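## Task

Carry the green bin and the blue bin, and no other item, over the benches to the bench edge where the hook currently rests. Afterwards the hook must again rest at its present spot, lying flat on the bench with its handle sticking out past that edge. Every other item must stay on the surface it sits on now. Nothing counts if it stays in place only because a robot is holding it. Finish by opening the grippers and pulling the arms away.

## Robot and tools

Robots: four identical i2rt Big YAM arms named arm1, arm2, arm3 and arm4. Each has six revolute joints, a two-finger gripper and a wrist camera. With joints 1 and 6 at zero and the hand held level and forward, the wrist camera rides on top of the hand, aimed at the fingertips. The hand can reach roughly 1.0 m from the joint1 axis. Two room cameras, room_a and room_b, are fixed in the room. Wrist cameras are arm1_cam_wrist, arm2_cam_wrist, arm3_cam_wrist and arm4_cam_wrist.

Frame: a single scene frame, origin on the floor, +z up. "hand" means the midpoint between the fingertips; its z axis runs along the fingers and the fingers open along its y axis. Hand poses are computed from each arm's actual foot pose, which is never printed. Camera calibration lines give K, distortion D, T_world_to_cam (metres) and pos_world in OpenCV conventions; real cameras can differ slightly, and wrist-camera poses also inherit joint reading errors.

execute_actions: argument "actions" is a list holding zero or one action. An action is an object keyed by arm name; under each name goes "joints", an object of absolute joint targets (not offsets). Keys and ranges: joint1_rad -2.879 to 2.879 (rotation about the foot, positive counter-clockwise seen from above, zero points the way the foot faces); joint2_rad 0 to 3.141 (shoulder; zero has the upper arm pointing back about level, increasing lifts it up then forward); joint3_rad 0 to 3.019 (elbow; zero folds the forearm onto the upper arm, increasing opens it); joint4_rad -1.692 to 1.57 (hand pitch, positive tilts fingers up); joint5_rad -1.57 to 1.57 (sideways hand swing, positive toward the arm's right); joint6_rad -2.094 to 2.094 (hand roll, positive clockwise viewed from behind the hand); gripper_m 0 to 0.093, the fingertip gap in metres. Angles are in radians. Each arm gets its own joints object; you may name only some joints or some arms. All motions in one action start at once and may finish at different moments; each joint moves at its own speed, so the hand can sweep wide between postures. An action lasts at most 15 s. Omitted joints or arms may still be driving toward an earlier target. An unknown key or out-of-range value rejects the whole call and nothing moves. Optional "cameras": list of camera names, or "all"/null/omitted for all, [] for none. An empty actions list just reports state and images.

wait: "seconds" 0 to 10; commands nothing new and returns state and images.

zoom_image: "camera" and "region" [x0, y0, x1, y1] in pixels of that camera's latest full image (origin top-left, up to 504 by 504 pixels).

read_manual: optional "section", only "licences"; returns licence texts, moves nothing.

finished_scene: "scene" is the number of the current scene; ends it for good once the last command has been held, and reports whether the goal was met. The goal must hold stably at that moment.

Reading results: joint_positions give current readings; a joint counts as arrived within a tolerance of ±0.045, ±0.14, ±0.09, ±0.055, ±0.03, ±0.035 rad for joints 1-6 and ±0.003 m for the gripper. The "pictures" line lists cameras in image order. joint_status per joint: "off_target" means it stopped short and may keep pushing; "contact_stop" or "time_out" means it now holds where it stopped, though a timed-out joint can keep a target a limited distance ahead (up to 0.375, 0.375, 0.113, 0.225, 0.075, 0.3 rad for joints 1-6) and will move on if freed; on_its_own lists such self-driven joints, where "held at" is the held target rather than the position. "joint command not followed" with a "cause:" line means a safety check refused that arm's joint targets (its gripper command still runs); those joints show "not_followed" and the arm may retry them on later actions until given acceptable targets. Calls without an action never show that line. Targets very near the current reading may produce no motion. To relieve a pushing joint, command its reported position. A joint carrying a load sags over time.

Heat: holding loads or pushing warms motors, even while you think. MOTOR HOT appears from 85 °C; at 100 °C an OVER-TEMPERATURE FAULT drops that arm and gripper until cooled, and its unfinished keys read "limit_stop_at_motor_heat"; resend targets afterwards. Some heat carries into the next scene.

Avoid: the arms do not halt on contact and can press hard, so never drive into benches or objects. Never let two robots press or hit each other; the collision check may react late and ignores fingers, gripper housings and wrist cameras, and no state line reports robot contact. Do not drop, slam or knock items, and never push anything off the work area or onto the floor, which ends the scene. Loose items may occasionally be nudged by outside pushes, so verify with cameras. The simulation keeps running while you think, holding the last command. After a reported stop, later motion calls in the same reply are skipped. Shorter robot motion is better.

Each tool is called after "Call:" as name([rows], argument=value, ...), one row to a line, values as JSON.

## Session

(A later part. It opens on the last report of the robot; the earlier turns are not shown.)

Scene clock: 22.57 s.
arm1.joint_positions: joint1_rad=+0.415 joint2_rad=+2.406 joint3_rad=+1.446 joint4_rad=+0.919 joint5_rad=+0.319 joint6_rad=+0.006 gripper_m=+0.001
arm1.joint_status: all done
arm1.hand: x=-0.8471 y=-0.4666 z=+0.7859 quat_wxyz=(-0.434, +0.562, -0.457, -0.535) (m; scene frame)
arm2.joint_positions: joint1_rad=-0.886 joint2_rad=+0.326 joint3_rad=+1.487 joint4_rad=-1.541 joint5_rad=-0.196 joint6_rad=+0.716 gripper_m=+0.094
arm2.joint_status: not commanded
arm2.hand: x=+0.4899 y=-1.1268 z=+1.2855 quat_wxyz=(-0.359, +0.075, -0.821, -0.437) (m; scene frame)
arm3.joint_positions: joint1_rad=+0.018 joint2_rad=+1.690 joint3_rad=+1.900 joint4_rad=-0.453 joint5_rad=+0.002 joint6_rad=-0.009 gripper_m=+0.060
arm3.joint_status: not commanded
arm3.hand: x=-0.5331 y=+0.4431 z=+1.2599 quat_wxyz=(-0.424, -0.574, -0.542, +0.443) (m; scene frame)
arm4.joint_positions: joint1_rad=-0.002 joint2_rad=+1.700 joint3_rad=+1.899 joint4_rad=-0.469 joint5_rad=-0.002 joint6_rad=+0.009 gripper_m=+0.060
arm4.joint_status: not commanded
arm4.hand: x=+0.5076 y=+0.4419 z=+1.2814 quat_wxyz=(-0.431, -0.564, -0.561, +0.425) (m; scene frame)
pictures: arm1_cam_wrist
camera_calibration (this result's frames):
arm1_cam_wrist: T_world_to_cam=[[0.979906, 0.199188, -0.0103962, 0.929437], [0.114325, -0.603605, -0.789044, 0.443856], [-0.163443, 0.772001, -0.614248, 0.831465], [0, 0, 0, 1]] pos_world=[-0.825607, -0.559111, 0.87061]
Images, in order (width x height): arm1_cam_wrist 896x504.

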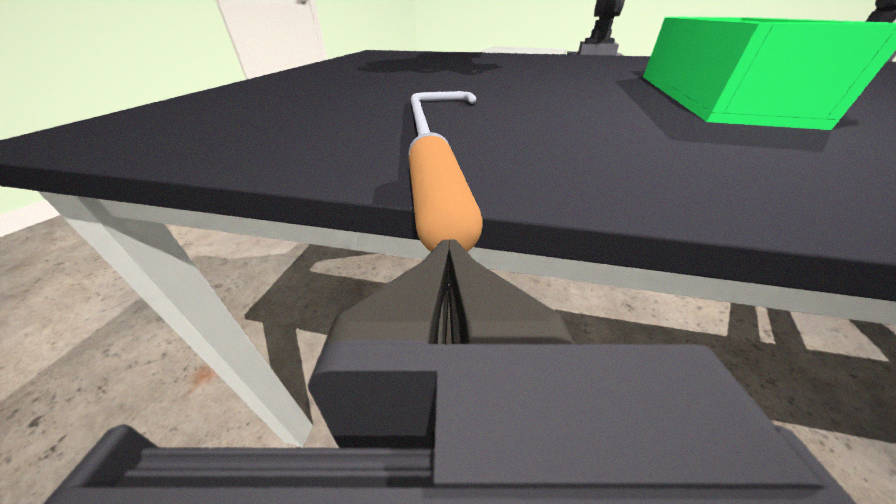

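Need further forward and higher.

Call:
execute_actions([
  {"arm1":{"joints":{"gripper_m":0.09}}},
], cameras=[])

Call:
execute_actions([
  {"arm1":{"joints":{"joint2_rad":2.42,"joint3_rad":1.6,"joint4_rad":0.81}}},
], cameras=["arm1_cam_wrist"])

Call:
execute_actions([
  {"arm1":{"joints":{"gripper_m":0}}},
], cameras=["arm1_cam_wrist"])

Scene clock: 25.60 s.
arm1.joint_positions: joint1_rad=+0.415 joint2_rad=+2.406 joint3_rad=+1.446 joint4_rad=+0.919 joint5_rad=+0.319 joint6_rad=+0.006 gripper_m=+0.090
arm1.joint_status: all done
arm1.hand: x=-0.8471 y=-0.4666 z=+0.7859 quat_wxyz=(-0.434, +0.562, -0.457, -0.535) (m; scene frame)
arm2.joint_positions: joint1_rad=-0.886 joint2_rad=+0.326 joint3_rad=+1.487 joint4_rad=-1.541 joint5_rad=-0.196 joint6_rad=+0.716 gripper_m=+0.094
arm2.joint_status: not commanded
arm2.hand: x=+0.4899 y=-1.1268 z=+1.2855 quat_wxyz=(-0.359, +0.075, -0.821, -0.437) (m; scene frame)
arm3.joint_positions: joint1_rad=+0.018 joint2_rad=+1.690 joint3_rad=+1.900 joint4_rad=-0.453 joint5_rad=+0.002 joint6_rad=-0.009 gripper_m=+0.060
arm3.joint_status: not commanded
arm3.hand: x=-0.5331 y=+0.4431 z=+1.2599 quat_wxyz=(-0.424, -0.574, -0.542, +0.443) (m; scene frame)
arm4.joint_positions: joint1_rad=-0.002 joint2_rad=+1.700 joint3_rad=+1.899 joint4_rad=-0.469 joint5_rad=-0.002 joint6_rad=+0.009 gripper_m=+0.060
arm4.joint_status: not commanded
arm4.hand: x=+0.5076 y=+0.4419 z=+1.2814 quat_wxyz=(-0.431, -0.564, -0.561, +0.425) (m; scene frame)
pictures: none
No camera images: the call's "cameras" was empty. Leave "cameras" out to get every camera's image.

Scene clock: 26.53 s.
arm1.joint_positions: joint1_rad=+0.415 joint2_rad=+2.419 joint3_rad=+1.567 joint4_rad=+0.819 joint5_rad=+0.319 joint6_rad=+0.006 gripper_m=+0.090
arm1.joint_status: all done
arm1.hand: x=-0.8647 y=-0.4358 z=+0.8089 quat_wxyz=(-0.435, +0.559, -0.456, -0.538) (m; scene frame)
arm2.joint_positions: joint1_rad=-0.886 joint2_rad=+0.326 joint3_rad=+1.487 joint4_rad=-1.541 joint5_rad=-0.196 joint6_rad=+0.716 gripper_m=+0.094
arm2.joint_status: not commanded
arm2.hand: x=+0.4899 y=-1.1268 z=+1.2855 quat_wxyz=(-0.359, +0.075, -0.821, -0.437) (m; scene frame)
arm3.joint_positions: joint1_rad=+0.018 joint2_rad=+1.690 joint3_rad=+1.900 joint4_rad=-0.453 joint5_rad=+0.002 joint6_rad=-0.009 gripper_m=+0.060
arm3.joint_status: not commanded
arm3.hand: x=-0.5331 y=+0.4431 z=+1.2599 quat_wxyz=(-0.424, -0.574, -0.542, +0.443) (m; scene frame)
arm4.joint_positions: joint1_rad=-0.002 joint2_rad=+1.700 joint3_rad=+1.899 joint4_rad=-0.469 joint5_rad=-0.002 joint6_rad=+0.009 gripper_m=+0.060
arm4.joint_status: not commanded
arm4.hand: x=+0.5076 y=+0.4419 z=+1.2814 quat_wxyz=(-0.431, -0.564, -0.561, +0.425) (m; scene frame)
pictures: arm1_cam_wrist
camera_calibration (this result's frames):
arm1_cam_wrist: T_world_to_cam=[[0.979875, 0.199184, -0.0130716, 0.942866], [0.110941, -0.597868, -0.79388, 0.486061], [-0.165944, 0.776453, -0.607933, 0.813637], [0, 0, 0, 1]] pos_world=[-0.842797, -0.528955, 0.892836]
Images, in order (width x height): arm1_cam_wrist 896x504.

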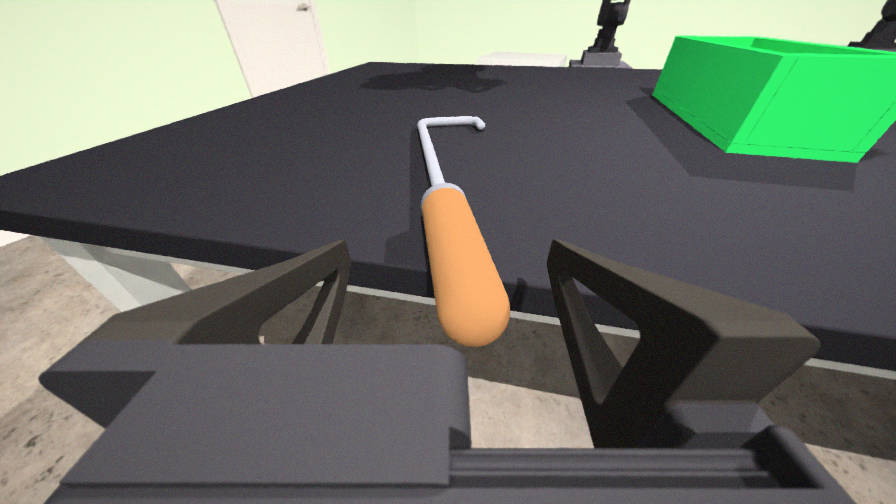

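Scene clock: 27.23 s.
arm1.joint_positions: joint1_rad=+0.415 joint2_rad=+2.419 joint3_rad=+1.567 joint4_rad=+0.818 joint5_rad=+0.319 joint6_rad=+0.006 gripper_m=+0.027
arm1.joint_status: gripper_m off_target (ended at +0.027, target +0.000)
arm1.hand: x=-0.8649 y=-0.4360 z=+0.8087 quat_wxyz=(-0.436, +0.560, -0.456, -0.538) (m; scene frame)
arm2.joint_positions: joint1_rad=-0.886 joint2_rad=+0.326 joint3_rad=+1.487 joint4_rad=-1.541 joint5_rad=-0.196 joint6_rad=+0.716 gripper_m=+0.094
arm2.joint_status: not commanded
arm2.hand: x=+0.4899 y=-1.1268 z=+1.2855 quat_wxyz=(-0.359, +0.075, -0.821, -0.437) (m; scene frame)
arm3.joint_positions: joint1_rad=+0.018 joint2_rad=+1.690 joint3_rad=+1.900 joint4_rad=-0.453 joint5_rad=+0.002 joint6_rad=-0.009 gripper_m=+0.060
arm3.joint_status: not commanded
arm3.hand: x=-0.5331 y=+0.4431 z=+1.2599 quat_wxyz=(-0.424, -0.574, -0.542, +0.443) (m; scene frame)
arm4.joint_positions: joint1_rad=-0.002 joint2_rad=+1.700 joint3_rad=+1.899 joint4_rad=-0.469 joint5_rad=-0.002 joint6_rad=+0.009 gripper_m=+0.060
arm4.joint_status: not commanded
arm4.hand: x=+0.5076 y=+0.4419 z=+1.2814 quat_wxyz=(-0.431, -0.564, -0.561, +0.425) (m; scene frame)
pictures: arm1_cam_wrist
camera_calibration (this result's frames):
arm1_cam_wrist: T_world_to_cam=[[0.979881, 0.199218, -0.0120542, 0.942305], [0.11187, -0.598258, -0.793456, 0.486152], [-0.165282, 0.776144, -0.608508, 0.814501], [0, 0, 0, 1]] pos_world=[-0.84311, -0.529049, 0.89273]
Images, in order (width x height): arm1_cam_wrist 896x504.

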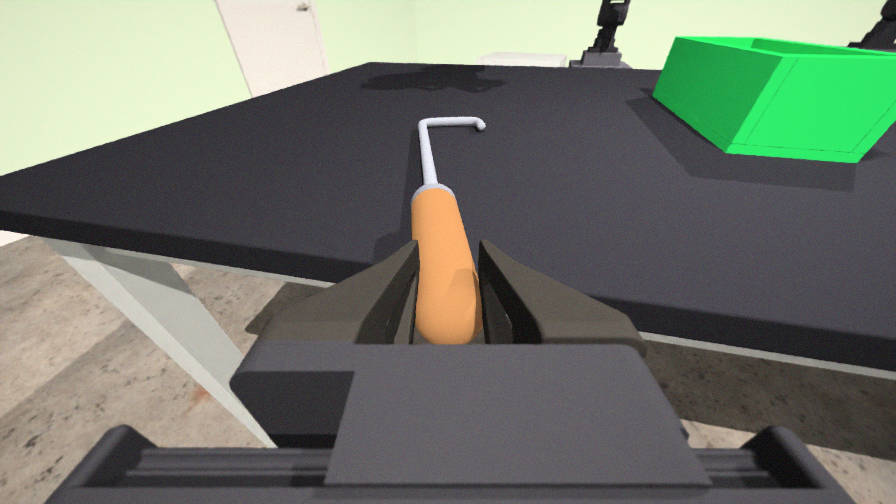

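Call:
execute_actions([
  {"arm1":{"joints":{"joint2_rad":2.0,"joint3_rad":1.45,"joint4_rad":0.6,"joint6_rad":1.57}}},
], cameras=[])

Call:
execute_actions([
  {"arm1":{"joints":{"joint1_rad":-0.04,"joint5_rad":0}}},
], cameras=["arm1_cam_wrist","arm3_cam_wrist","room_a"])

Scene clock: 29.63 s.
arm1.joint_positions: joint1_rad=+0.416 joint2_rad=+2.004 joint3_rad=+1.432 joint4_rad=+0.605 joint5_rad=+0.319 joint6_rad=+1.563 gripper_m=+0.001
arm1.joint_status: all done
arm1.on_its_own: gripper_m moved -0.026 to your old target +0.000
arm1.hand: x=-0.8445 y=-0.4672 z=+1.0209 quat_wxyz=(+0.077, +0.068, -0.696, -0.710) (m; scene frame)
arm2.joint_positions: joint1_rad=-0.886 joint2_rad=+0.326 joint3_rad=+1.487 joint4_rad=-1.541 joint5_rad=-0.196 joint6_rad=+0.716 gripper_m=+0.094
arm2.joint_status: not commanded
arm2.hand: x=+0.4899 y=-1.1268 z=+1.2855 quat_wxyz=(-0.359, +0.075, -0.821, -0.437) (m; scene frame)
arm3.joint_positions: joint1_rad=+0.018 joint2_rad=+1.690 joint3_rad=+1.900 joint4_rad=-0.453 joint5_rad=+0.002 joint6_rad=-0.009 gripper_m=+0.060
arm3.joint_status: not commanded
arm3.hand: x=-0.5331 y=+0.4431 z=+1.2599 quat_wxyz=(-0.424, -0.574, -0.542, +0.443) (m; scene frame)
arm4.joint_positions: joint1_rad=-0.002 joint2_rad=+1.700 joint3_rad=+1.899 joint4_rad=-0.469 joint5_rad=-0.002 joint6_rad=+0.009 gripper_m=+0.060
arm4.joint_status: not commanded
arm4.hand: x=+0.5076 y=+0.4419 z=+1.2814 quat_wxyz=(-0.431, -0.564, -0.561, +0.425) (m; scene frame)
pictures: none
No camera images: the call's "cameras" was empty. Leave "cameras" out to get every camera's image.

Scene clock: 31.33 s.
arm1.joint_positions: joint1_rad=-0.034 joint2_rad=+2.004 joint3_rad=+1.432 joint4_rad=+0.605 joint5_rad=+0.002 joint6_rad=+1.563 gripper_m=+0.001
arm1.joint_status: all done
arm1.hand: x=-0.5503 y=-0.3799 z=+1.0185 quat_wxyz=(+0.026, +0.026, -0.699, -0.714) (m; scene frame)
arm2.joint_positions: joint1_rad=-0.886 joint2_rad=+0.326 joint3_rad=+1.487 joint4_rad=-1.541 joint5_rad=-0.196 joint6_rad=+0.716 gripper_m=+0.094
arm2.joint_status: not commanded
arm2.hand: x=+0.4899 y=-1.1268 z=+1.2855 quat_wxyz=(-0.359, +0.075, -0.821, -0.437) (m; scene frame)
arm3.joint_positions: joint1_rad=+0.018 joint2_rad=+1.690 joint3_rad=+1.900 joint4_rad=-0.453 joint5_rad=+0.002 joint6_rad=-0.009 gripper_m=+0.060
arm3.joint_status: not commanded
arm3.hand: x=-0.5331 y=+0.4431 z=+1.2599 quat_wxyz=(-0.424, -0.574, -0.542, +0.443) (m; scene frame)
arm4.joint_positions: joint1_rad=-0.002 joint2_rad=+1.700 joint3_rad=+1.899 joint4_rad=-0.469 joint5_rad=-0.002 joint6_rad=+0.009 gripper_m=+0.060
arm4.joint_status: not commanded
arm4.hand: x=+0.5076 y=+0.4419 z=+1.2814 quat_wxyz=(-0.431, -0.564, -0.561, +0.425) (m; scene frame)
pictures: arm1_cam_wrist, arm3_cam_wrist, room_a
camera_calibration (this result's frames):
arm1_cam_wrist: T_world_to_cam=[[-0.00923411, 0.0154769, -0.999838, 1.01735], [-0.773993, -0.633188, -0.00265307, -0.655291], [-0.633127, 0.773843, 0.0178259, 0.0543816], [0, 0, 0, 1]] pos_world=[-0.463366, -0.472751, 1.01447]
arm3_cam_wrist: T_world_to_cam=[[-0.99812, 0.0591912, -0.015872, -0.538981], [0.0554571, 0.762212, -0.644948, 0.511397], [-0.0260774, -0.644616, -0.764062, 1.35957], [0, 0, 0, 1]] pos_world=[-0.530875, 0.518509, 1.36006]
Images, in order (width x height): arm1_cam_wrist 896x504, arm3_cam_wrist 896x504, room_a 896x504.

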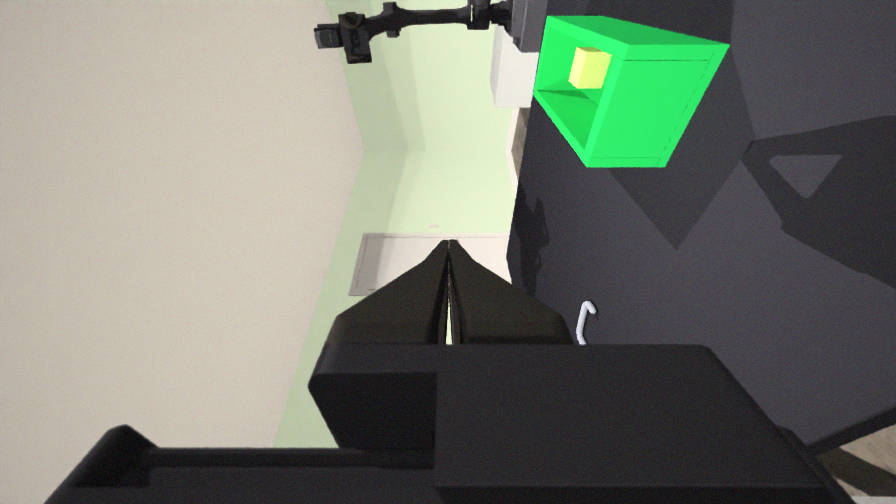

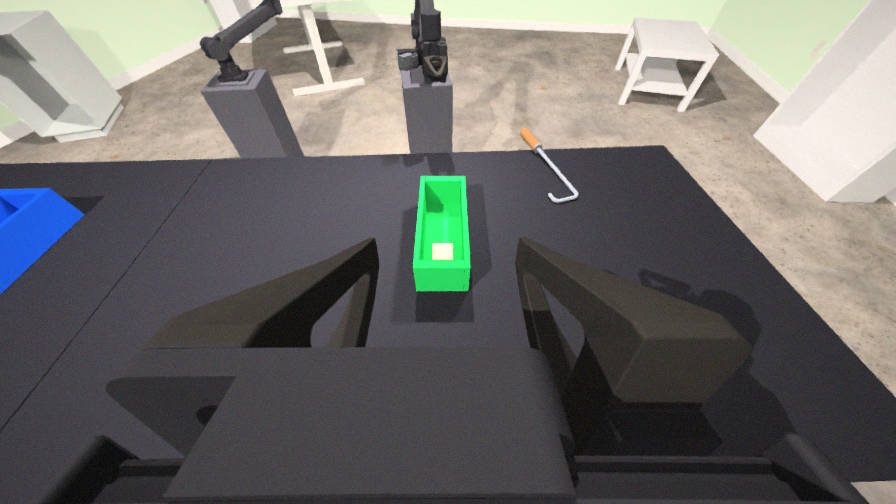

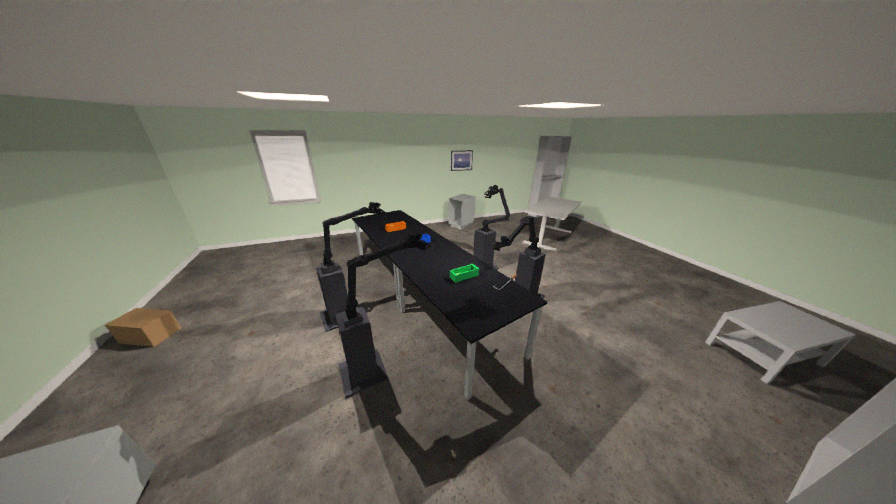

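Call:
execute_actions([
  {"arm1":{"joints":{"joint1_rad":0.42,"joint5_rad":0.4,"joint6_rad":0,"gripper_m":0.09,"joint3_rad":1.5}}},
], cameras=[])

Call:
execute_actions([
  {"arm1":{"joints":{"joint2_rad":2.39,"joint4_rad":0.92}}},
], cameras=["arm1_cam_wrist"])

Scene clock: 40.90 s.
arm1.joint_positions: joint1_rad=+0.415 joint2_rad=+2.004 joint3_rad=+1.453 joint4_rad=+0.605 joint5_rad=+0.398 joint6_rad=+0.008 gripper_m=+0.090
arm1.joint_status: all done
arm1.hand: x=-0.8324 y=-0.4609 z=+1.0323 quat_wxyz=(-0.467, +0.512, -0.468, -0.549) (m; scene frame)
arm2.joint_positions: joint1_rad=-0.886 joint2_rad=+0.326 joint3_rad=+1.487 joint4_rad=-1.541 joint5_rad=-0.196 joint6_rad=+0.716 gripper_m=+0.094
arm2.joint_status: not commanded
arm2.hand: x=+0.4899 y=-1.1268 z=+1.2855 quat_wxyz=(-0.359, +0.075, -0.821, -0.437) (m; scene frame)
arm3.joint_positions: joint1_rad=+0.018 joint2_rad=+1.690 joint3_rad=+1.900 joint4_rad=-0.453 joint5_rad=+0.002 joint6_rad=-0.009 gripper_m=+0.060
arm3.joint_status: not commanded
arm3.hand: x=-0.5331 y=+0.4431 z=+1.2599 quat_wxyz=(-0.424, -0.574, -0.542, +0.443) (m; scene frame)
arm4.joint_positions: joint1_rad=-0.002 joint2_rad=+1.700 joint3_rad=+1.899 joint4_rad=-0.469 joint5_rad=-0.002 joint6_rad=+0.009 gripper_m=+0.060
arm4.joint_status: not commanded
arm4.hand: x=+0.5076 y=+0.4419 z=+1.2814 quat_wxyz=(-0.431, -0.564, -0.561, +0.425) (m; scene frame)
pictures: none
No camera images: the call's "cameras" was empty. Leave "cameras" out to get every camera's image.

Scene clock: 42.37 s.
arm1.joint_positions: joint1_rad=+0.415 joint2_rad=+2.411 joint3_rad=+1.475 joint4_rad=+0.899 joint5_rad=+0.398 joint6_rad=+0.007 gripper_m=+0.090
arm1.joint_status: all done
arm1.hand: x=-0.8378 y=-0.4567 z=+0.7905 quat_wxyz=(-0.457, +0.543, -0.478, -0.519) (m; scene frame)
arm2.joint_positions: joint1_rad=-0.886 joint2_rad=+0.326 joint3_rad=+1.487 joint4_rad=-1.541 joint5_rad=-0.196 joint6_rad=+0.716 gripper_m=+0.094
arm2.joint_status: not commanded
arm2.hand: x=+0.4899 y=-1.1268 z=+1.2855 quat_wxyz=(-0.359, +0.075, -0.821, -0.437) (m; scene frame)
arm3.joint_positions: joint1_rad=+0.018 joint2_rad=+1.690 joint3_rad=+1.900 joint4_rad=-0.453 joint5_rad=+0.002 joint6_rad=-0.009 gripper_m=+0.060
arm3.joint_status: not commanded
arm3.hand: x=-0.5331 y=+0.4431 z=+1.2599 quat_wxyz=(-0.424, -0.574, -0.542, +0.443) (m; scene frame)
arm4.joint_positions: joint1_rad=-0.002 joint2_rad=+1.700 joint3_rad=+1.899 joint4_rad=-0.469 joint5_rad=-0.002 joint6_rad=+0.009 gripper_m=+0.060
arm4.joint_status: not commanded
arm4.hand: x=+0.5076 y=+0.4419 z=+1.2814 quat_wxyz=(-0.431, -0.564, -0.561, +0.425) (m; scene frame)
pictures: arm1_cam_wrist
camera_calibration (this result's frames):
arm1_cam_wrist: T_world_to_cam=[[0.992574, 0.121338, -0.00856237, 0.891994], [0.0673854, -0.607101, -0.791762, 0.413599], [-0.101269, 0.785306, -0.61077, 0.883627], [0, 0, 0, 1]] pos_world=[-0.823757, -0.551053, 0.874802]
Images, in order (width x height): arm1_cam_wrist 896x504.

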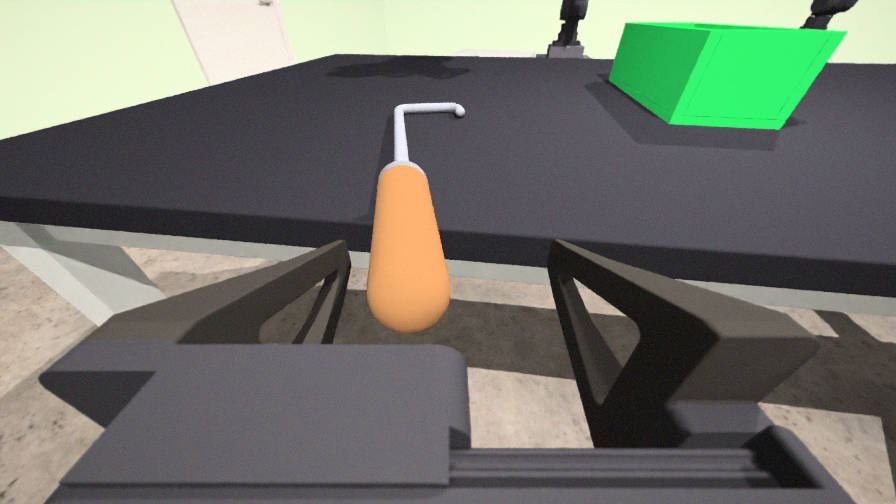

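Call:
execute_actions([
  {"arm1":{"joints":{"joint1_rad":0.455,"joint5_rad":0.44,"joint3_rad":1.54,"joint2_rad":2.42,"joint4_rad":0.87}}},
], cameras=[])

Call:
execute_actions([
  {"arm1":{"joints":{"gripper_m":0}}},
], cameras=["arm1_cam_wrist"])

Call:
execute_actions([
  {"arm1":{"joints":{"joint2_rad":2.0,"joint4_rad":0.5,"joint6_rad":1.57}}},
], cameras=[])

Call:
execute_actions([
  {"arm1":{"joints":{"joint1_rad":-0.04,"joint5_rad":0}}},
], cameras=["arm1_cam_wrist","arm3_cam_wrist","room_a"])

Scene clock: 43.40 s.
arm1.joint_positions: joint1_rad=+0.458 joint2_rad=+2.413 joint3_rad=+1.501 joint4_rad=+0.880 joint5_rad=+0.436 joint6_rad=+0.007 gripper_m=+0.090
arm1.joint_status: all done
arm1.hand: x=-0.8670 y=-0.4648 z=+0.7974 quat_wxyz=(-0.456, +0.542, -0.475, -0.521) (m; scene frame)
arm2.joint_positions: joint1_rad=-0.886 joint2_rad=+0.326 joint3_rad=+1.487 joint4_rad=-1.541 joint5_rad=-0.196 joint6_rad=+0.716 gripper_m=+0.094
arm2.joint_status: not commanded
arm2.hand: x=+0.4899 y=-1.1268 z=+1.2855 quat_wxyz=(-0.359, +0.075, -0.821, -0.437) (m; scene frame)
arm3.joint_positions: joint1_rad=+0.018 joint2_rad=+1.690 joint3_rad=+1.900 joint4_rad=-0.453 joint5_rad=+0.002 joint6_rad=-0.009 gripper_m=+0.060
arm3.joint_status: not commanded
arm3.hand: x=-0.5331 y=+0.4431 z=+1.2599 quat_wxyz=(-0.424, -0.574, -0.542, +0.443) (m; scene frame)
arm4.joint_positions: joint1_rad=-0.002 joint2_rad=+1.700 joint3_rad=+1.899 joint4_rad=-0.469 joint5_rad=-0.002 joint6_rad=+0.009 gripper_m=+0.060
arm4.joint_status: not commanded
arm4.hand: x=+0.5076 y=+0.4419 z=+1.2814 quat_wxyz=(-0.431, -0.564, -0.561, +0.425) (m; scene frame)
pictures: none
No camera images: the call's "cameras" was empty. Leave "cameras" out to get every camera's image.

Scene clock: 44.10 s.
arm1.joint_positions: joint1_rad=+0.458 joint2_rad=+2.413 joint3_rad=+1.501 joint4_rad=+0.878 joint5_rad=+0.437 joint6_rad=+0.003 gripper_m=+0.031
arm1.joint_status: gripper_m off_target (ended at +0.031, target +0.000)
arm1.hand: x=-0.8671 y=-0.4650 z=+0.7970 quat_wxyz=(-0.457, +0.544, -0.475, -0.520) (m; scene frame)
arm2.joint_positions: joint1_rad=-0.886 joint2_rad=+0.326 joint3_rad=+1.487 joint4_rad=-1.541 joint5_rad=-0.196 joint6_rad=+0.716 gripper_m=+0.094
arm2.joint_status: not commanded
arm2.hand: x=+0.4899 y=-1.1268 z=+1.2855 quat_wxyz=(-0.359, +0.075, -0.821, -0.437) (m; scene frame)
arm3.joint_positions: joint1_rad=+0.018 joint2_rad=+1.690 joint3_rad=+1.900 joint4_rad=-0.453 joint5_rad=+0.002 joint6_rad=-0.009 gripper_m=+0.060
arm3.joint_status: not commanded
arm3.hand: x=-0.5331 y=+0.4431 z=+1.2599 quat_wxyz=(-0.424, -0.574, -0.542, +0.443) (m; scene frame)
arm4.joint_positions: joint1_rad=-0.002 joint2_rad=+1.700 joint3_rad=+1.899 joint4_rad=-0.469 joint5_rad=-0.002 joint6_rad=+0.009 gripper_m=+0.060
arm4.joint_status: not commanded
arm4.hand: x=+0.5076 y=+0.4419 z=+1.2814 quat_wxyz=(-0.431, -0.564, -0.561, +0.425) (m; scene frame)
pictures: arm1_cam_wrist
camera_calibration (this result's frames):
arm1_cam_wrist: T_world_to_cam=[[0.992009, 0.126052, -0.00534163, 0.92128], [0.0724104, -0.60351, -0.794061, 0.423569], [-0.103316, 0.787329, -0.607815, 0.887899], [0, 0, 0, 1]] pos_world=[-0.852855, -0.559569, 0.880939]
Images, in order (width x height): arm1_cam_wrist 896x504.

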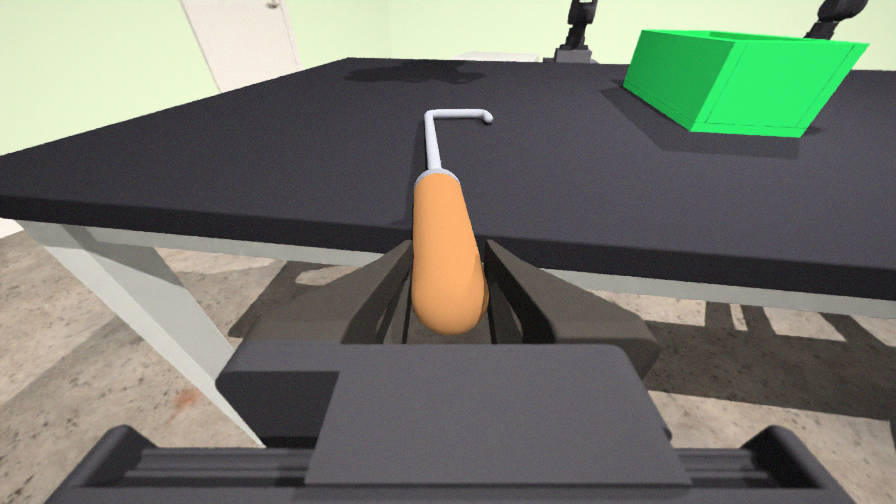

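Scene clock: 47.57 s.
arm1.joint_positions: joint1_rad=+0.453 joint2_rad=+2.049 joint3_rad=+1.502 joint4_rad=+0.476 joint5_rad=+0.441 joint6_rad=+1.500 gripper_m=+0.031
arm1.joint_status: joint6_rad time_out (moved +1.496 of +1.567); the others done
arm1.on_its_own: joint6_rad reads +1.500 and still pushes toward +1.570 since a time_out
arm1.hand: x=-0.8608 y=-0.4616 z=+0.9947 quat_wxyz=(+0.009, +0.079, -0.729, -0.680) (m; scene frame)
arm2.joint_positions: joint1_rad=-0.886 joint2_rad=+0.326 joint3_rad=+1.487 joint4_rad=-1.541 joint5_rad=-0.196 joint6_rad=+0.716 gripper_m=+0.094
arm2.joint_status: not commanded
arm2.hand: x=+0.4899 y=-1.1268 z=+1.2855 quat_wxyz=(-0.359, +0.075, -0.821, -0.437) (m; scene frame)
arm3.joint_positions: joint1_rad=+0.018 joint2_rad=+1.690 joint3_rad=+1.900 joint4_rad=-0.453 joint5_rad=+0.002 joint6_rad=-0.009 gripper_m=+0.060
arm3.joint_status: not commanded
arm3.hand: x=-0.5331 y=+0.4431 z=+1.2599 quat_wxyz=(-0.424, -0.574, -0.542, +0.443) (m; scene frame)
arm4.joint_positions: joint1_rad=-0.002 joint2_rad=+1.700 joint3_rad=+1.899 joint4_rad=-0.469 joint5_rad=-0.002 joint6_rad=+0.009 gripper_m=+0.060
arm4.joint_status: not commanded
arm4.hand: x=+0.5076 y=+0.4419 z=+1.2814 quat_wxyz=(-0.431, -0.564, -0.561, +0.425) (m; scene frame)
pictures: none
No camera images: the call's "cameras" was empty. Leave "cameras" out to get every camera's image.

not run: a stop came earlier in this reply.

Call:
execute_actions(actions=[], cameras=["arm1_cam_wrist","arm3_cam_wrist","room_a"])

Scene clock: 47.63 s.
arm1.joint_positions: joint1_rad=+0.453 joint2_rad=+2.049 joint3_rad=+1.502 joint4_rad=+0.476 joint5_rad=+0.441 joint6_rad=+1.500 gripper_m=+0.031
arm1.joint_status: joint6_rad time_out (moved +1.496 of +1.567); the others done
arm1.on_its_own: joint6_rad reads +1.500 and still pushes toward +1.570 since a time_out
arm1.hand: x=-0.8608 y=-0.4616 z=+0.9947 quat_wxyz=(+0.009, +0.079, -0.729, -0.680) (m; scene frame)
arm2.joint_positions: joint1_rad=-0.886 joint2_rad=+0.326 joint3_rad=+1.487 joint4_rad=-1.541 joint5_rad=-0.196 joint6_rad=+0.716 gripper_m=+0.094
arm2.joint_status: not commanded
arm2.hand: x=+0.4899 y=-1.1268 z=+1.2855 quat_wxyz=(-0.359, +0.075, -0.821, -0.437) (m; scene frame)
arm3.joint_positions: joint1_rad=+0.018 joint2_rad=+1.690 joint3_rad=+1.900 joint4_rad=-0.453 joint5_rad=+0.002 joint6_rad=-0.009 gripper_m=+0.060
arm3.joint_status: not commanded
arm3.hand: x=-0.5331 y=+0.4431 z=+1.2599 quat_wxyz=(-0.424, -0.574, -0.542, +0.443) (m; scene frame)
arm4.joint_positions: joint1_rad=-0.002 joint2_rad=+1.700 joint3_rad=+1.899 joint4_rad=-0.469 joint5_rad=-0.002 joint6_rad=+0.009 gripper_m=+0.060
arm4.joint_status: not commanded
arm4.hand: x=+0.5076 y=+0.4419 z=+1.2814 quat_wxyz=(-0.431, -0.564, -0.561, +0.425) (m; scene frame)
pictures: arm1_cam_wrist, arm3_cam_wrist, room_a
camera_calibration (this result's frames):
arm1_cam_wrist: T_world_to_cam=[[0.0946739, -0.0695068, -0.993079, 1.03546], [-0.739295, -0.672975, -0.0233774, -0.915289], [-0.666693, 0.736392, -0.115099, 0.00743462], [0, 0, 0, 1]] pos_world=[-0.769743, -0.54947, 1.00775]
arm3_cam_wrist: T_world_to_cam=[[-0.99812, 0.0591912, -0.015872, -0.538981], [0.0554571, 0.762212, -0.644948, 0.511397], [-0.0260774, -0.644616, -0.764062, 1.35957], [0, 0, 0, 1]] pos_world=[-0.530875, 0.518509, 1.36006]
Images, in order (width x height): arm1_cam_wrist 896x504, arm3_cam_wrist 896x504, room_a 896x504.

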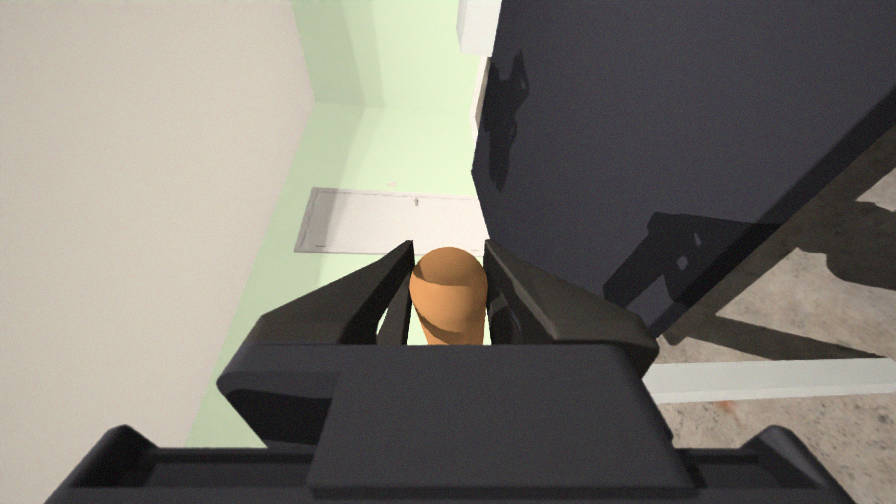

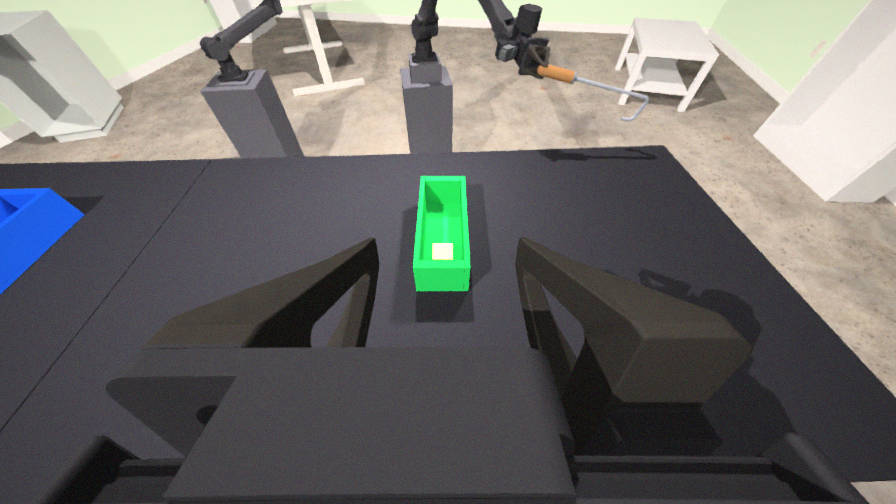

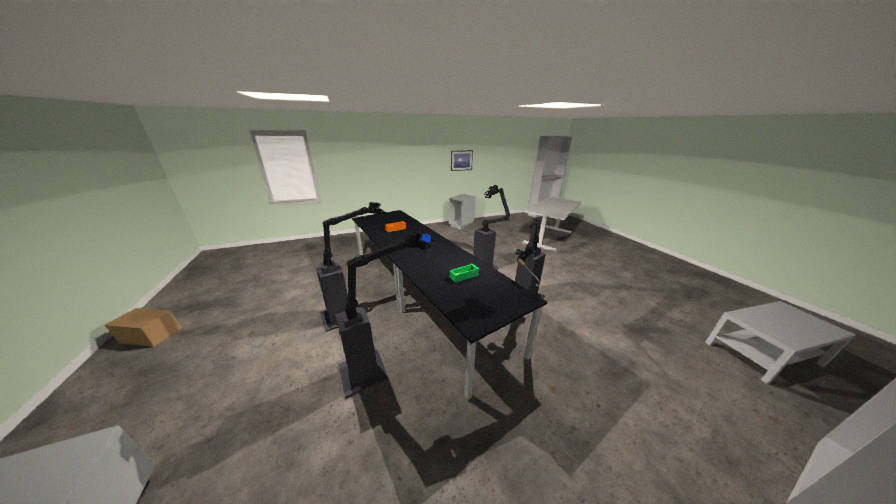

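Call:
execute_actions([
  {"arm1":{"joints":{"joint1_rad":-0.03,"joint2_rad":2.13,"joint3_rad":1.8,"joint4_rad":0.42,"joint5_rad":1.1,"joint6_rad":1.5}}},
], cameras=["arm3_cam_wrist","room_a","room_b"])

Scene clock: 50.63 s.
arm1.joint_positions: joint1_rad=-0.030 joint2_rad=+2.201 joint3_rad=+1.723 joint4_rad=+0.395 joint5_rad=+1.098 joint6_rad=+1.462 gripper_m=+0.031
arm1.joint_status: joint6_rad time_out (moved -0.037 of +0.000); the others done
arm1.on_its_own: joint6_rad reads +1.462 and still pushes toward +1.500 since a time_out
arm1.hand: x=-0.4003 y=-0.3869 z=+0.9789 quat_wxyz=(-0.392, -0.292, -0.663, -0.567) (m; scene frame)
arm2.joint_positions: joint1_rad=-0.886 joint2_rad=+0.326 joint3_rad=+1.487 joint4_rad=-1.541 joint5_rad=-0.196 joint6_rad=+0.716 gripper_m=+0.094
arm2.joint_status: not commanded
arm2.hand: x=+0.4899 y=-1.1268 z=+1.2855 quat_wxyz=(-0.359, +0.075, -0.821, -0.437) (m; scene frame)
arm3.joint_positions: joint1_rad=+0.018 joint2_rad=+1.690 joint3_rad=+1.900 joint4_rad=-0.453 joint5_rad=+0.002 joint6_rad=-0.009 gripper_m=+0.060
arm3.joint_status: not commanded
arm3.hand: x=-0.5331 y=+0.4431 z=+1.2599 quat_wxyz=(-0.424, -0.574, -0.542, +0.443) (m; scene frame)
arm4.joint_positions: joint1_rad=-0.002 joint2_rad=+1.700 joint3_rad=+1.899 joint4_rad=-0.469 joint5_rad=-0.002 joint6_rad=+0.009 gripper_m=+0.060
arm4.joint_status: not commanded
arm4.hand: x=+0.5076 y=+0.4419 z=+1.2814 quat_wxyz=(-0.431, -0.564, -0.561, +0.425) (m; scene frame)
pictures: arm3_cam_wrist, room_a, room_b
camera_calibration (this result's frames):
arm3_cam_wrist: T_world_to_cam=[[-0.99812, 0.0591912, -0.015872, -0.538981], [0.0554571, 0.762212, -0.644948, 0.511397], [-0.0260774, -0.644616, -0.764062, 1.35957], [0, 0, 0, 1]] pos_world=[-0.530875, 0.518509, 1.36006]
Images, in order (width x height): arm3_cam_wrist 896x504, room_a 896x504, room_b 896x504.

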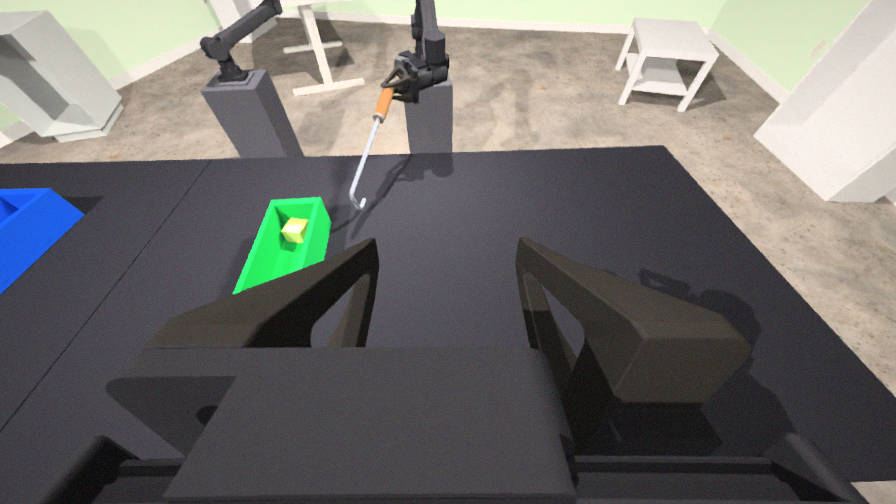

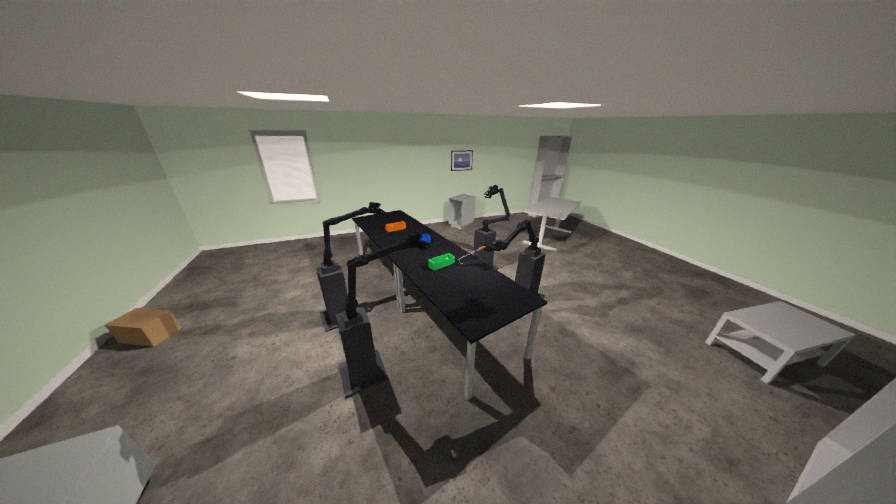

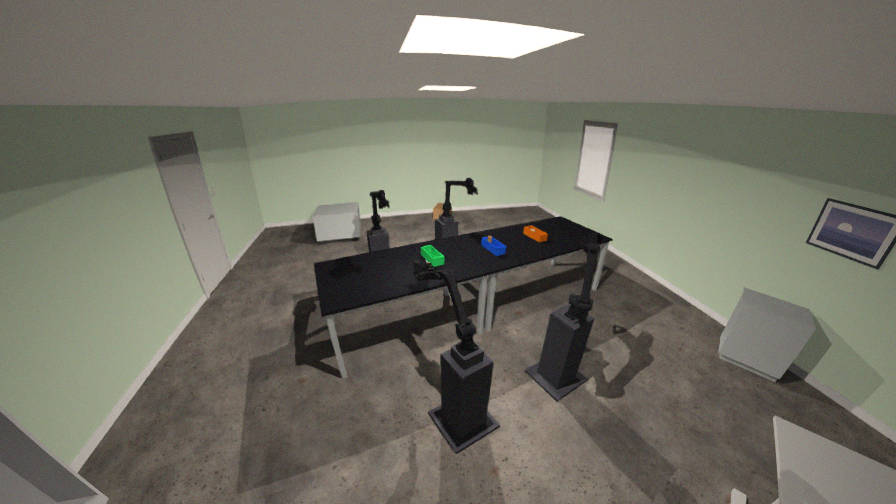

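Call:
execute_actions([
  {"arm1":{"joints":{"joint2_rad":2.0,"joint3_rad":1.85,"joint4_rad":0.2,"joint6_rad":1.46}}},
], cameras=[])

Call:
execute_actions([
  {"arm1":{"joints":{"joint1_rad":-0.2}}},
], cameras=["arm3_cam_wrist","room_a"])

Scene clock: 53.00 s.
arm1.joint_positions: joint1_rad=-0.030 joint2_rad=+2.045 joint3_rad=+1.777 joint4_rad=+0.180 joint5_rad=+1.098 joint6_rad=+1.421 gripper_m=+0.031
arm1.joint_status: joint6_rad time_out (moved -0.042 of -0.002); the others done
arm1.on_its_own: joint6_rad reads +1.421 and still pushes toward +1.460 since a time_out
arm1.hand: x=-0.3984 y=-0.4010 z=+1.0929 quat_wxyz=(-0.405, -0.277, -0.670, -0.557) (m; scene frame)
arm2.joint_positions: joint1_rad=-0.886 joint2_rad=+0.326 joint3_rad=+1.487 joint4_rad=-1.541 joint5_rad=-0.196 joint6_rad=+0.716 gripper_m=+0.094
arm2.joint_status: not commanded
arm2.hand: x=+0.4899 y=-1.1268 z=+1.2855 quat_wxyz=(-0.359, +0.075, -0.821, -0.437) (m; scene frame)
arm3.joint_positions: joint1_rad=+0.018 joint2_rad=+1.690 joint3_rad=+1.900 joint4_rad=-0.453 joint5_rad=+0.002 joint6_rad=-0.009 gripper_m=+0.060
arm3.joint_status: not commanded
arm3.hand: x=-0.5331 y=+0.4431 z=+1.2599 quat_wxyz=(-0.424, -0.574, -0.542, +0.443) (m; scene frame)
arm4.joint_positions: joint1_rad=-0.002 joint2_rad=+1.700 joint3_rad=+1.899 joint4_rad=-0.469 joint5_rad=-0.002 joint6_rad=+0.009 gripper_m=+0.060
arm4.joint_status: not commanded
arm4.hand: x=+0.5076 y=+0.4419 z=+1.2814 quat_wxyz=(-0.431, -0.564, -0.561, +0.425) (m; scene frame)
pictures: none
No camera images: the call's "cameras" was empty. Leave "cameras" out to get every camera's image.

not run: a stop came earlier in this reply.

Call:
execute_actions([
  {"arm1":{"joints":{"joint1_rad":-0.2}}},
], cameras=[])

Call:
execute_actions([
  {"arm1":{"joints":{"joint2_rad":2.2,"joint3_rad":2.1,"joint4_rad":0.15}}},
], cameras=["arm3_cam_wrist","room_a"])

Scene clock: 55.00 s.
arm1.joint_positions: joint1_rad=-0.197 joint2_rad=+2.045 joint3_rad=+1.777 joint4_rad=+0.180 joint5_rad=+1.096 joint6_rad=+1.420 gripper_m=+0.031
arm1.joint_status: all done
arm1.on_its_own: joint6_rad reads +1.420 and still pushes toward +1.460 since a time_out
arm1.hand: x=-0.2693 y=-0.4267 z=+1.0924 quat_wxyz=(-0.450, -0.330, -0.645, -0.522) (m; scene frame)
arm2.joint_positions: joint1_rad=-0.886 joint2_rad=+0.326 joint3_rad=+1.487 joint4_rad=-1.541 joint5_rad=-0.196 joint6_rad=+0.716 gripper_m=+0.094
arm2.joint_status: not commanded
arm2.hand: x=+0.4899 y=-1.1268 z=+1.2855 quat_wxyz=(-0.359, +0.075, -0.821, -0.437) (m; scene frame)
arm3.joint_positions: joint1_rad=+0.018 joint2_rad=+1.690 joint3_rad=+1.900 joint4_rad=-0.453 joint5_rad=+0.002 joint6_rad=-0.009 gripper_m=+0.060
arm3.joint_status: not commanded
arm3.hand: x=-0.5331 y=+0.4431 z=+1.2599 quat_wxyz=(-0.424, -0.574, -0.542, +0.443) (m; scene frame)
arm4.joint_positions: joint1_rad=-0.002 joint2_rad=+1.700 joint3_rad=+1.899 joint4_rad=-0.469 joint5_rad=-0.002 joint6_rad=+0.009 gripper_m=+0.060
arm4.joint_status: not commanded
arm4.hand: x=+0.5076 y=+0.4419 z=+1.2814 quat_wxyz=(-0.431, -0.564, -0.561, +0.425) (m; scene frame)
pictures: none
No camera images: the call's "cameras" was empty. Leave "cameras" out to get every camera's image.

Scene clock: 57.13 s.
arm1.joint_positions: joint1_rad=-0.197 joint2_rad=+2.267 joint3_rad=+2.008 joint4_rad=+0.125 joint5_rad=+1.098 joint6_rad=+1.416 gripper_m=+0.031
arm1.joint_status: joint3_rad time_out (moved +0.231 of +0.323); the others done
arm1.on_its_own: joint3_rad reads +2.008 and still pushes toward +2.100 since a time_out; joint6_rad reads +1.416 and still pushes toward +1.460 since a time_out
arm1.hand: x=-0.2641 y=-0.3664 z=+1.0296 quat_wxyz=(-0.458, -0.320, -0.658, -0.505) (m; scene frame)
arm2.joint_positions: joint1_rad=-0.886 joint2_rad=+0.326 joint3_rad=+1.487 joint4_rad=-1.541 joint5_rad=-0.196 joint6_rad=+0.716 gripper_m=+0.094
arm2.joint_status: not commanded
arm2.hand: x=+0.4899 y=-1.1268 z=+1.2855 quat_wxyz=(-0.359, +0.075, -0.821, -0.437) (m; scene frame)
arm3.joint_positions: joint1_rad=+0.018 joint2_rad=+1.690 joint3_rad=+1.900 joint4_rad=-0.453 joint5_rad=+0.002 joint6_rad=-0.009 gripper_m=+0.060
arm3.joint_status: not commanded
arm3.hand: x=-0.5331 y=+0.4431 z=+1.2599 quat_wxyz=(-0.424, -0.574, -0.542, +0.443) (m; scene frame)
arm4.joint_positions: joint1_rad=-0.002 joint2_rad=+1.700 joint3_rad=+1.899 joint4_rad=-0.469 joint5_rad=-0.002 joint6_rad=+0.009 gripper_m=+0.060
arm4.joint_status: not commanded
arm4.hand: x=+0.5076 y=+0.4419 z=+1.2814 quat_wxyz=(-0.431, -0.564, -0.561, +0.425) (m; scene frame)
pictures: arm3_cam_wrist, room_a
camera_calibration (this result's frames):
arm3_cam_wrist: T_world_to_cam=[[-0.99812, 0.0591912, -0.015872, -0.538981], [0.0554571, 0.762212, -0.644948, 0.511397], [-0.0260774, -0.644616, -0.764062, 1.35957], [0, 0, 0, 1]] pos_world=[-0.530875, 0.518509, 1.36006]
Images, in order (width x height): arm3_cam_wrist 896x504, room_a 896x504.

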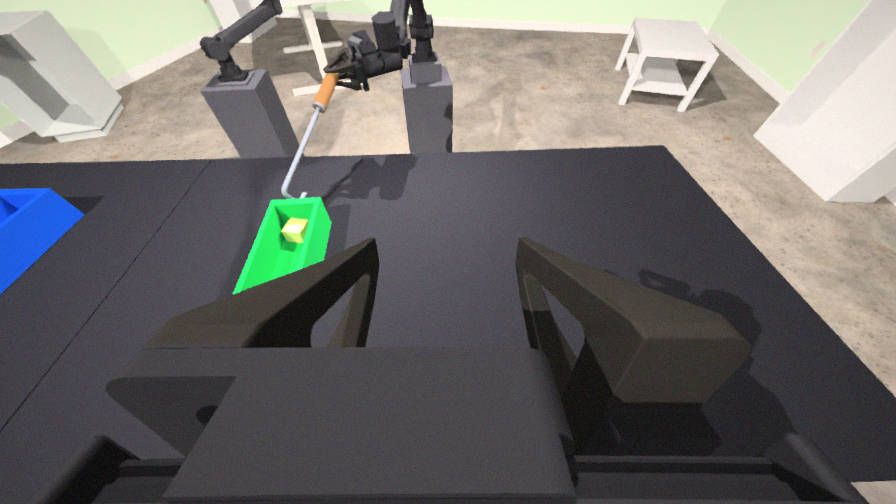

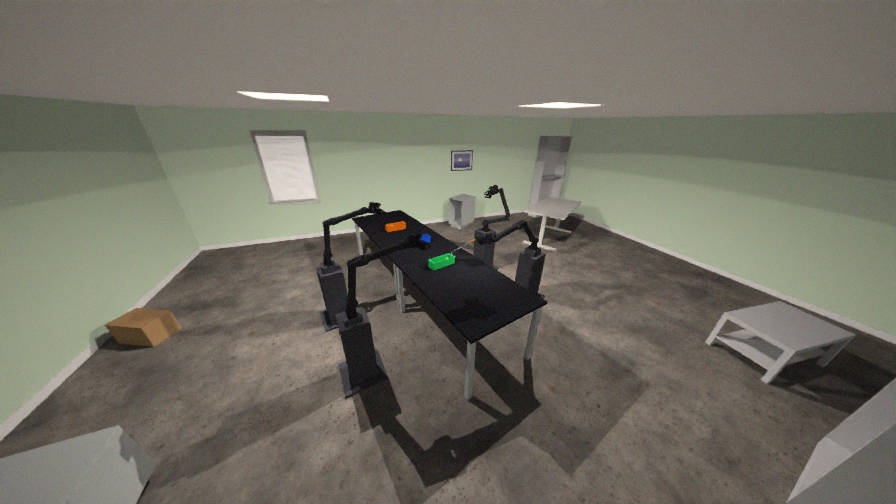

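Call:
execute_actions([
  {"arm1":{"joints":{"joint6_rad":1.8,"joint4_rad":0.3}}},
], cameras=[])

Call:
execute_actions([
  {"arm1":{"joints":{"joint2_rad":2.42,"joint3_rad":2.4,"joint4_rad":0.2}}},
], cameras=["arm3_cam_wrist","room_a"])

Scene clock: 59.67 s.
arm1.joint_positions: joint1_rad=-0.197 joint2_rad=+2.267 joint3_rad=+2.011 joint4_rad=+0.246 joint5_rad=+1.098 joint6_rad=+1.743 gripper_m=+0.031
arm1.joint_status: joint6_rad time_out (moved +0.327 of +0.384); the others done
arm1.on_its_own: joint6_rad reads +1.743 and still pushes toward +1.800 since a time_out
arm1.hand: x=-0.2638 y=-0.3645 z=+1.0495 quat_wxyz=(-0.346, -0.442, -0.558, -0.611) (m; scene frame)
arm2.joint_positions: joint1_rad=-0.886 joint2_rad=+0.326 joint3_rad=+1.487 joint4_rad=-1.541 joint5_rad=-0.196 joint6_rad=+0.716 gripper_m=+0.094
arm2.joint_status: not commanded
arm2.hand: x=+0.4899 y=-1.1268 z=+1.2855 quat_wxyz=(-0.359, +0.075, -0.821, -0.437) (m; scene frame)
arm3.joint_positions: joint1_rad=+0.018 joint2_rad=+1.690 joint3_rad=+1.900 joint4_rad=-0.453 joint5_rad=+0.002 joint6_rad=-0.009 gripper_m=+0.060
arm3.joint_status: not commanded
arm3.hand: x=-0.5331 y=+0.4431 z=+1.2599 quat_wxyz=(-0.424, -0.574, -0.542, +0.443) (m; scene frame)
arm4.joint_positions: joint1_rad=-0.002 joint2_rad=+1.700 joint3_rad=+1.899 joint4_rad=-0.469 joint5_rad=-0.002 joint6_rad=+0.009 gripper_m=+0.060
arm4.joint_status: not commanded
arm4.hand: x=+0.5076 y=+0.4419 z=+1.2814 quat_wxyz=(-0.431, -0.564, -0.561, +0.425) (m; scene frame)
pictures: none
No camera images: the call's "cameras" was empty. Leave "cameras" out to get every camera's image.

not run: a stop came earlier in this reply.

Call:
execute_actions([
  {"arm1":{"joints":{"joint2_rad":2.47,"joint3_rad":2.36,"joint4_rad":0.2}}},
], cameras=["arm3_cam_wrist","room_a"])

Scene clock: 61.07 s.
arm1.joint_positions: joint1_rad=-0.197 joint2_rad=+2.541 joint3_rad=+2.278 joint4_rad=+0.177 joint5_rad=+1.101 joint6_rad=+1.774 gripper_m=+0.031
arm1.joint_status: all done
arm1.hand: x=-0.2595 y=-0.3118 z=+0.9458 quat_wxyz=(-0.352, -0.440, -0.575, -0.593) (m; scene frame)
arm2.joint_positions: joint1_rad=-0.886 joint2_rad=+0.326 joint3_rad=+1.487 joint4_rad=-1.541 joint5_rad=-0.196 joint6_rad=+0.716 gripper_m=+0.094
arm2.joint_status: not commanded
arm2.hand: x=+0.4899 y=-1.1268 z=+1.2855 quat_wxyz=(-0.359, +0.075, -0.821, -0.437) (m; scene frame)
arm3.joint_positions: joint1_rad=+0.018 joint2_rad=+1.690 joint3_rad=+1.900 joint4_rad=-0.453 joint5_rad=+0.002 joint6_rad=-0.009 gripper_m=+0.060
arm3.joint_status: not commanded
arm3.hand: x=-0.5331 y=+0.4431 z=+1.2599 quat_wxyz=(-0.424, -0.574, -0.542, +0.443) (m; scene frame)
arm4.joint_positions: joint1_rad=-0.002 joint2_rad=+1.700 joint3_rad=+1.899 joint4_rad=-0.469 joint5_rad=-0.002 joint6_rad=+0.009 gripper_m=+0.060
arm4.joint_status: not commanded
arm4.hand: x=+0.5076 y=+0.4419 z=+1.2814 quat_wxyz=(-0.431, -0.564, -0.561, +0.425) (m; scene frame)
pictures: arm3_cam_wrist, room_a
camera_calibration (this result's frames):
arm3_cam_wrist: T_world_to_cam=[[-0.99812, 0.0591912, -0.015872, -0.538981], [0.0554571, 0.762212, -0.644948, 0.511397], [-0.0260774, -0.644616, -0.764062, 1.35957], [0, 0, 0, 1]] pos_world=[-0.530875, 0.518509, 1.36006]
Images, in order (width x height): arm3_cam_wrist 896x504, room_a 896x504.

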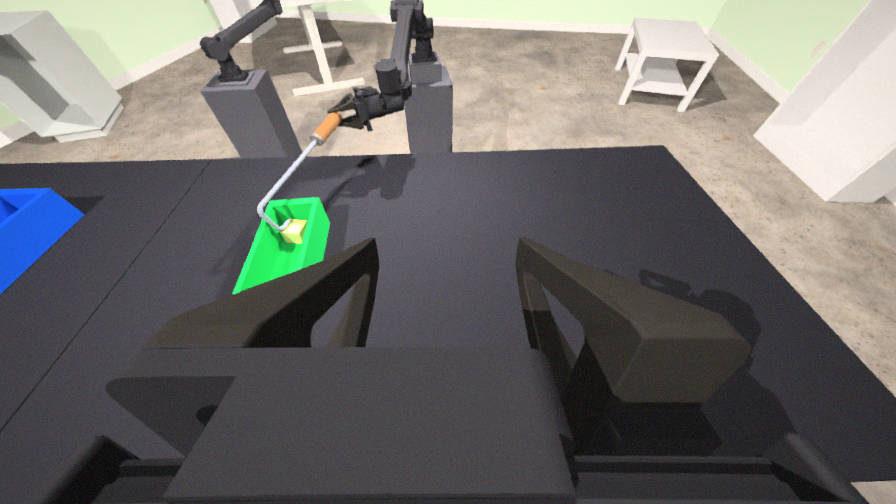

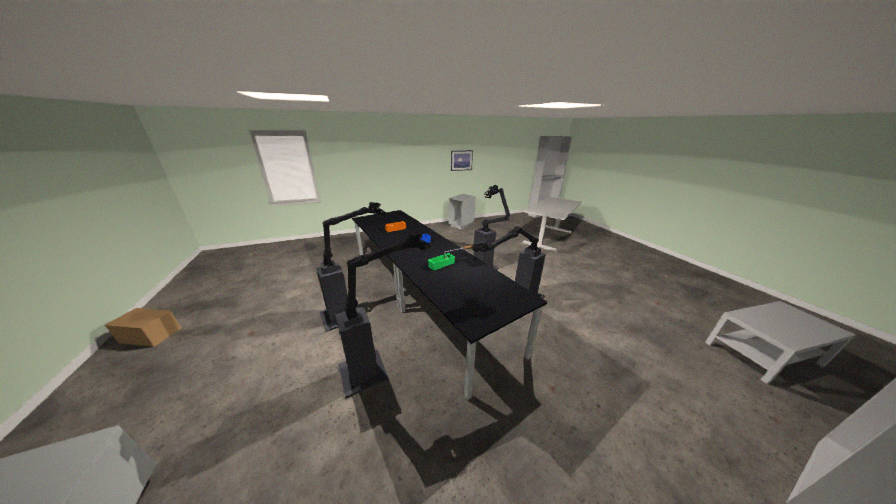

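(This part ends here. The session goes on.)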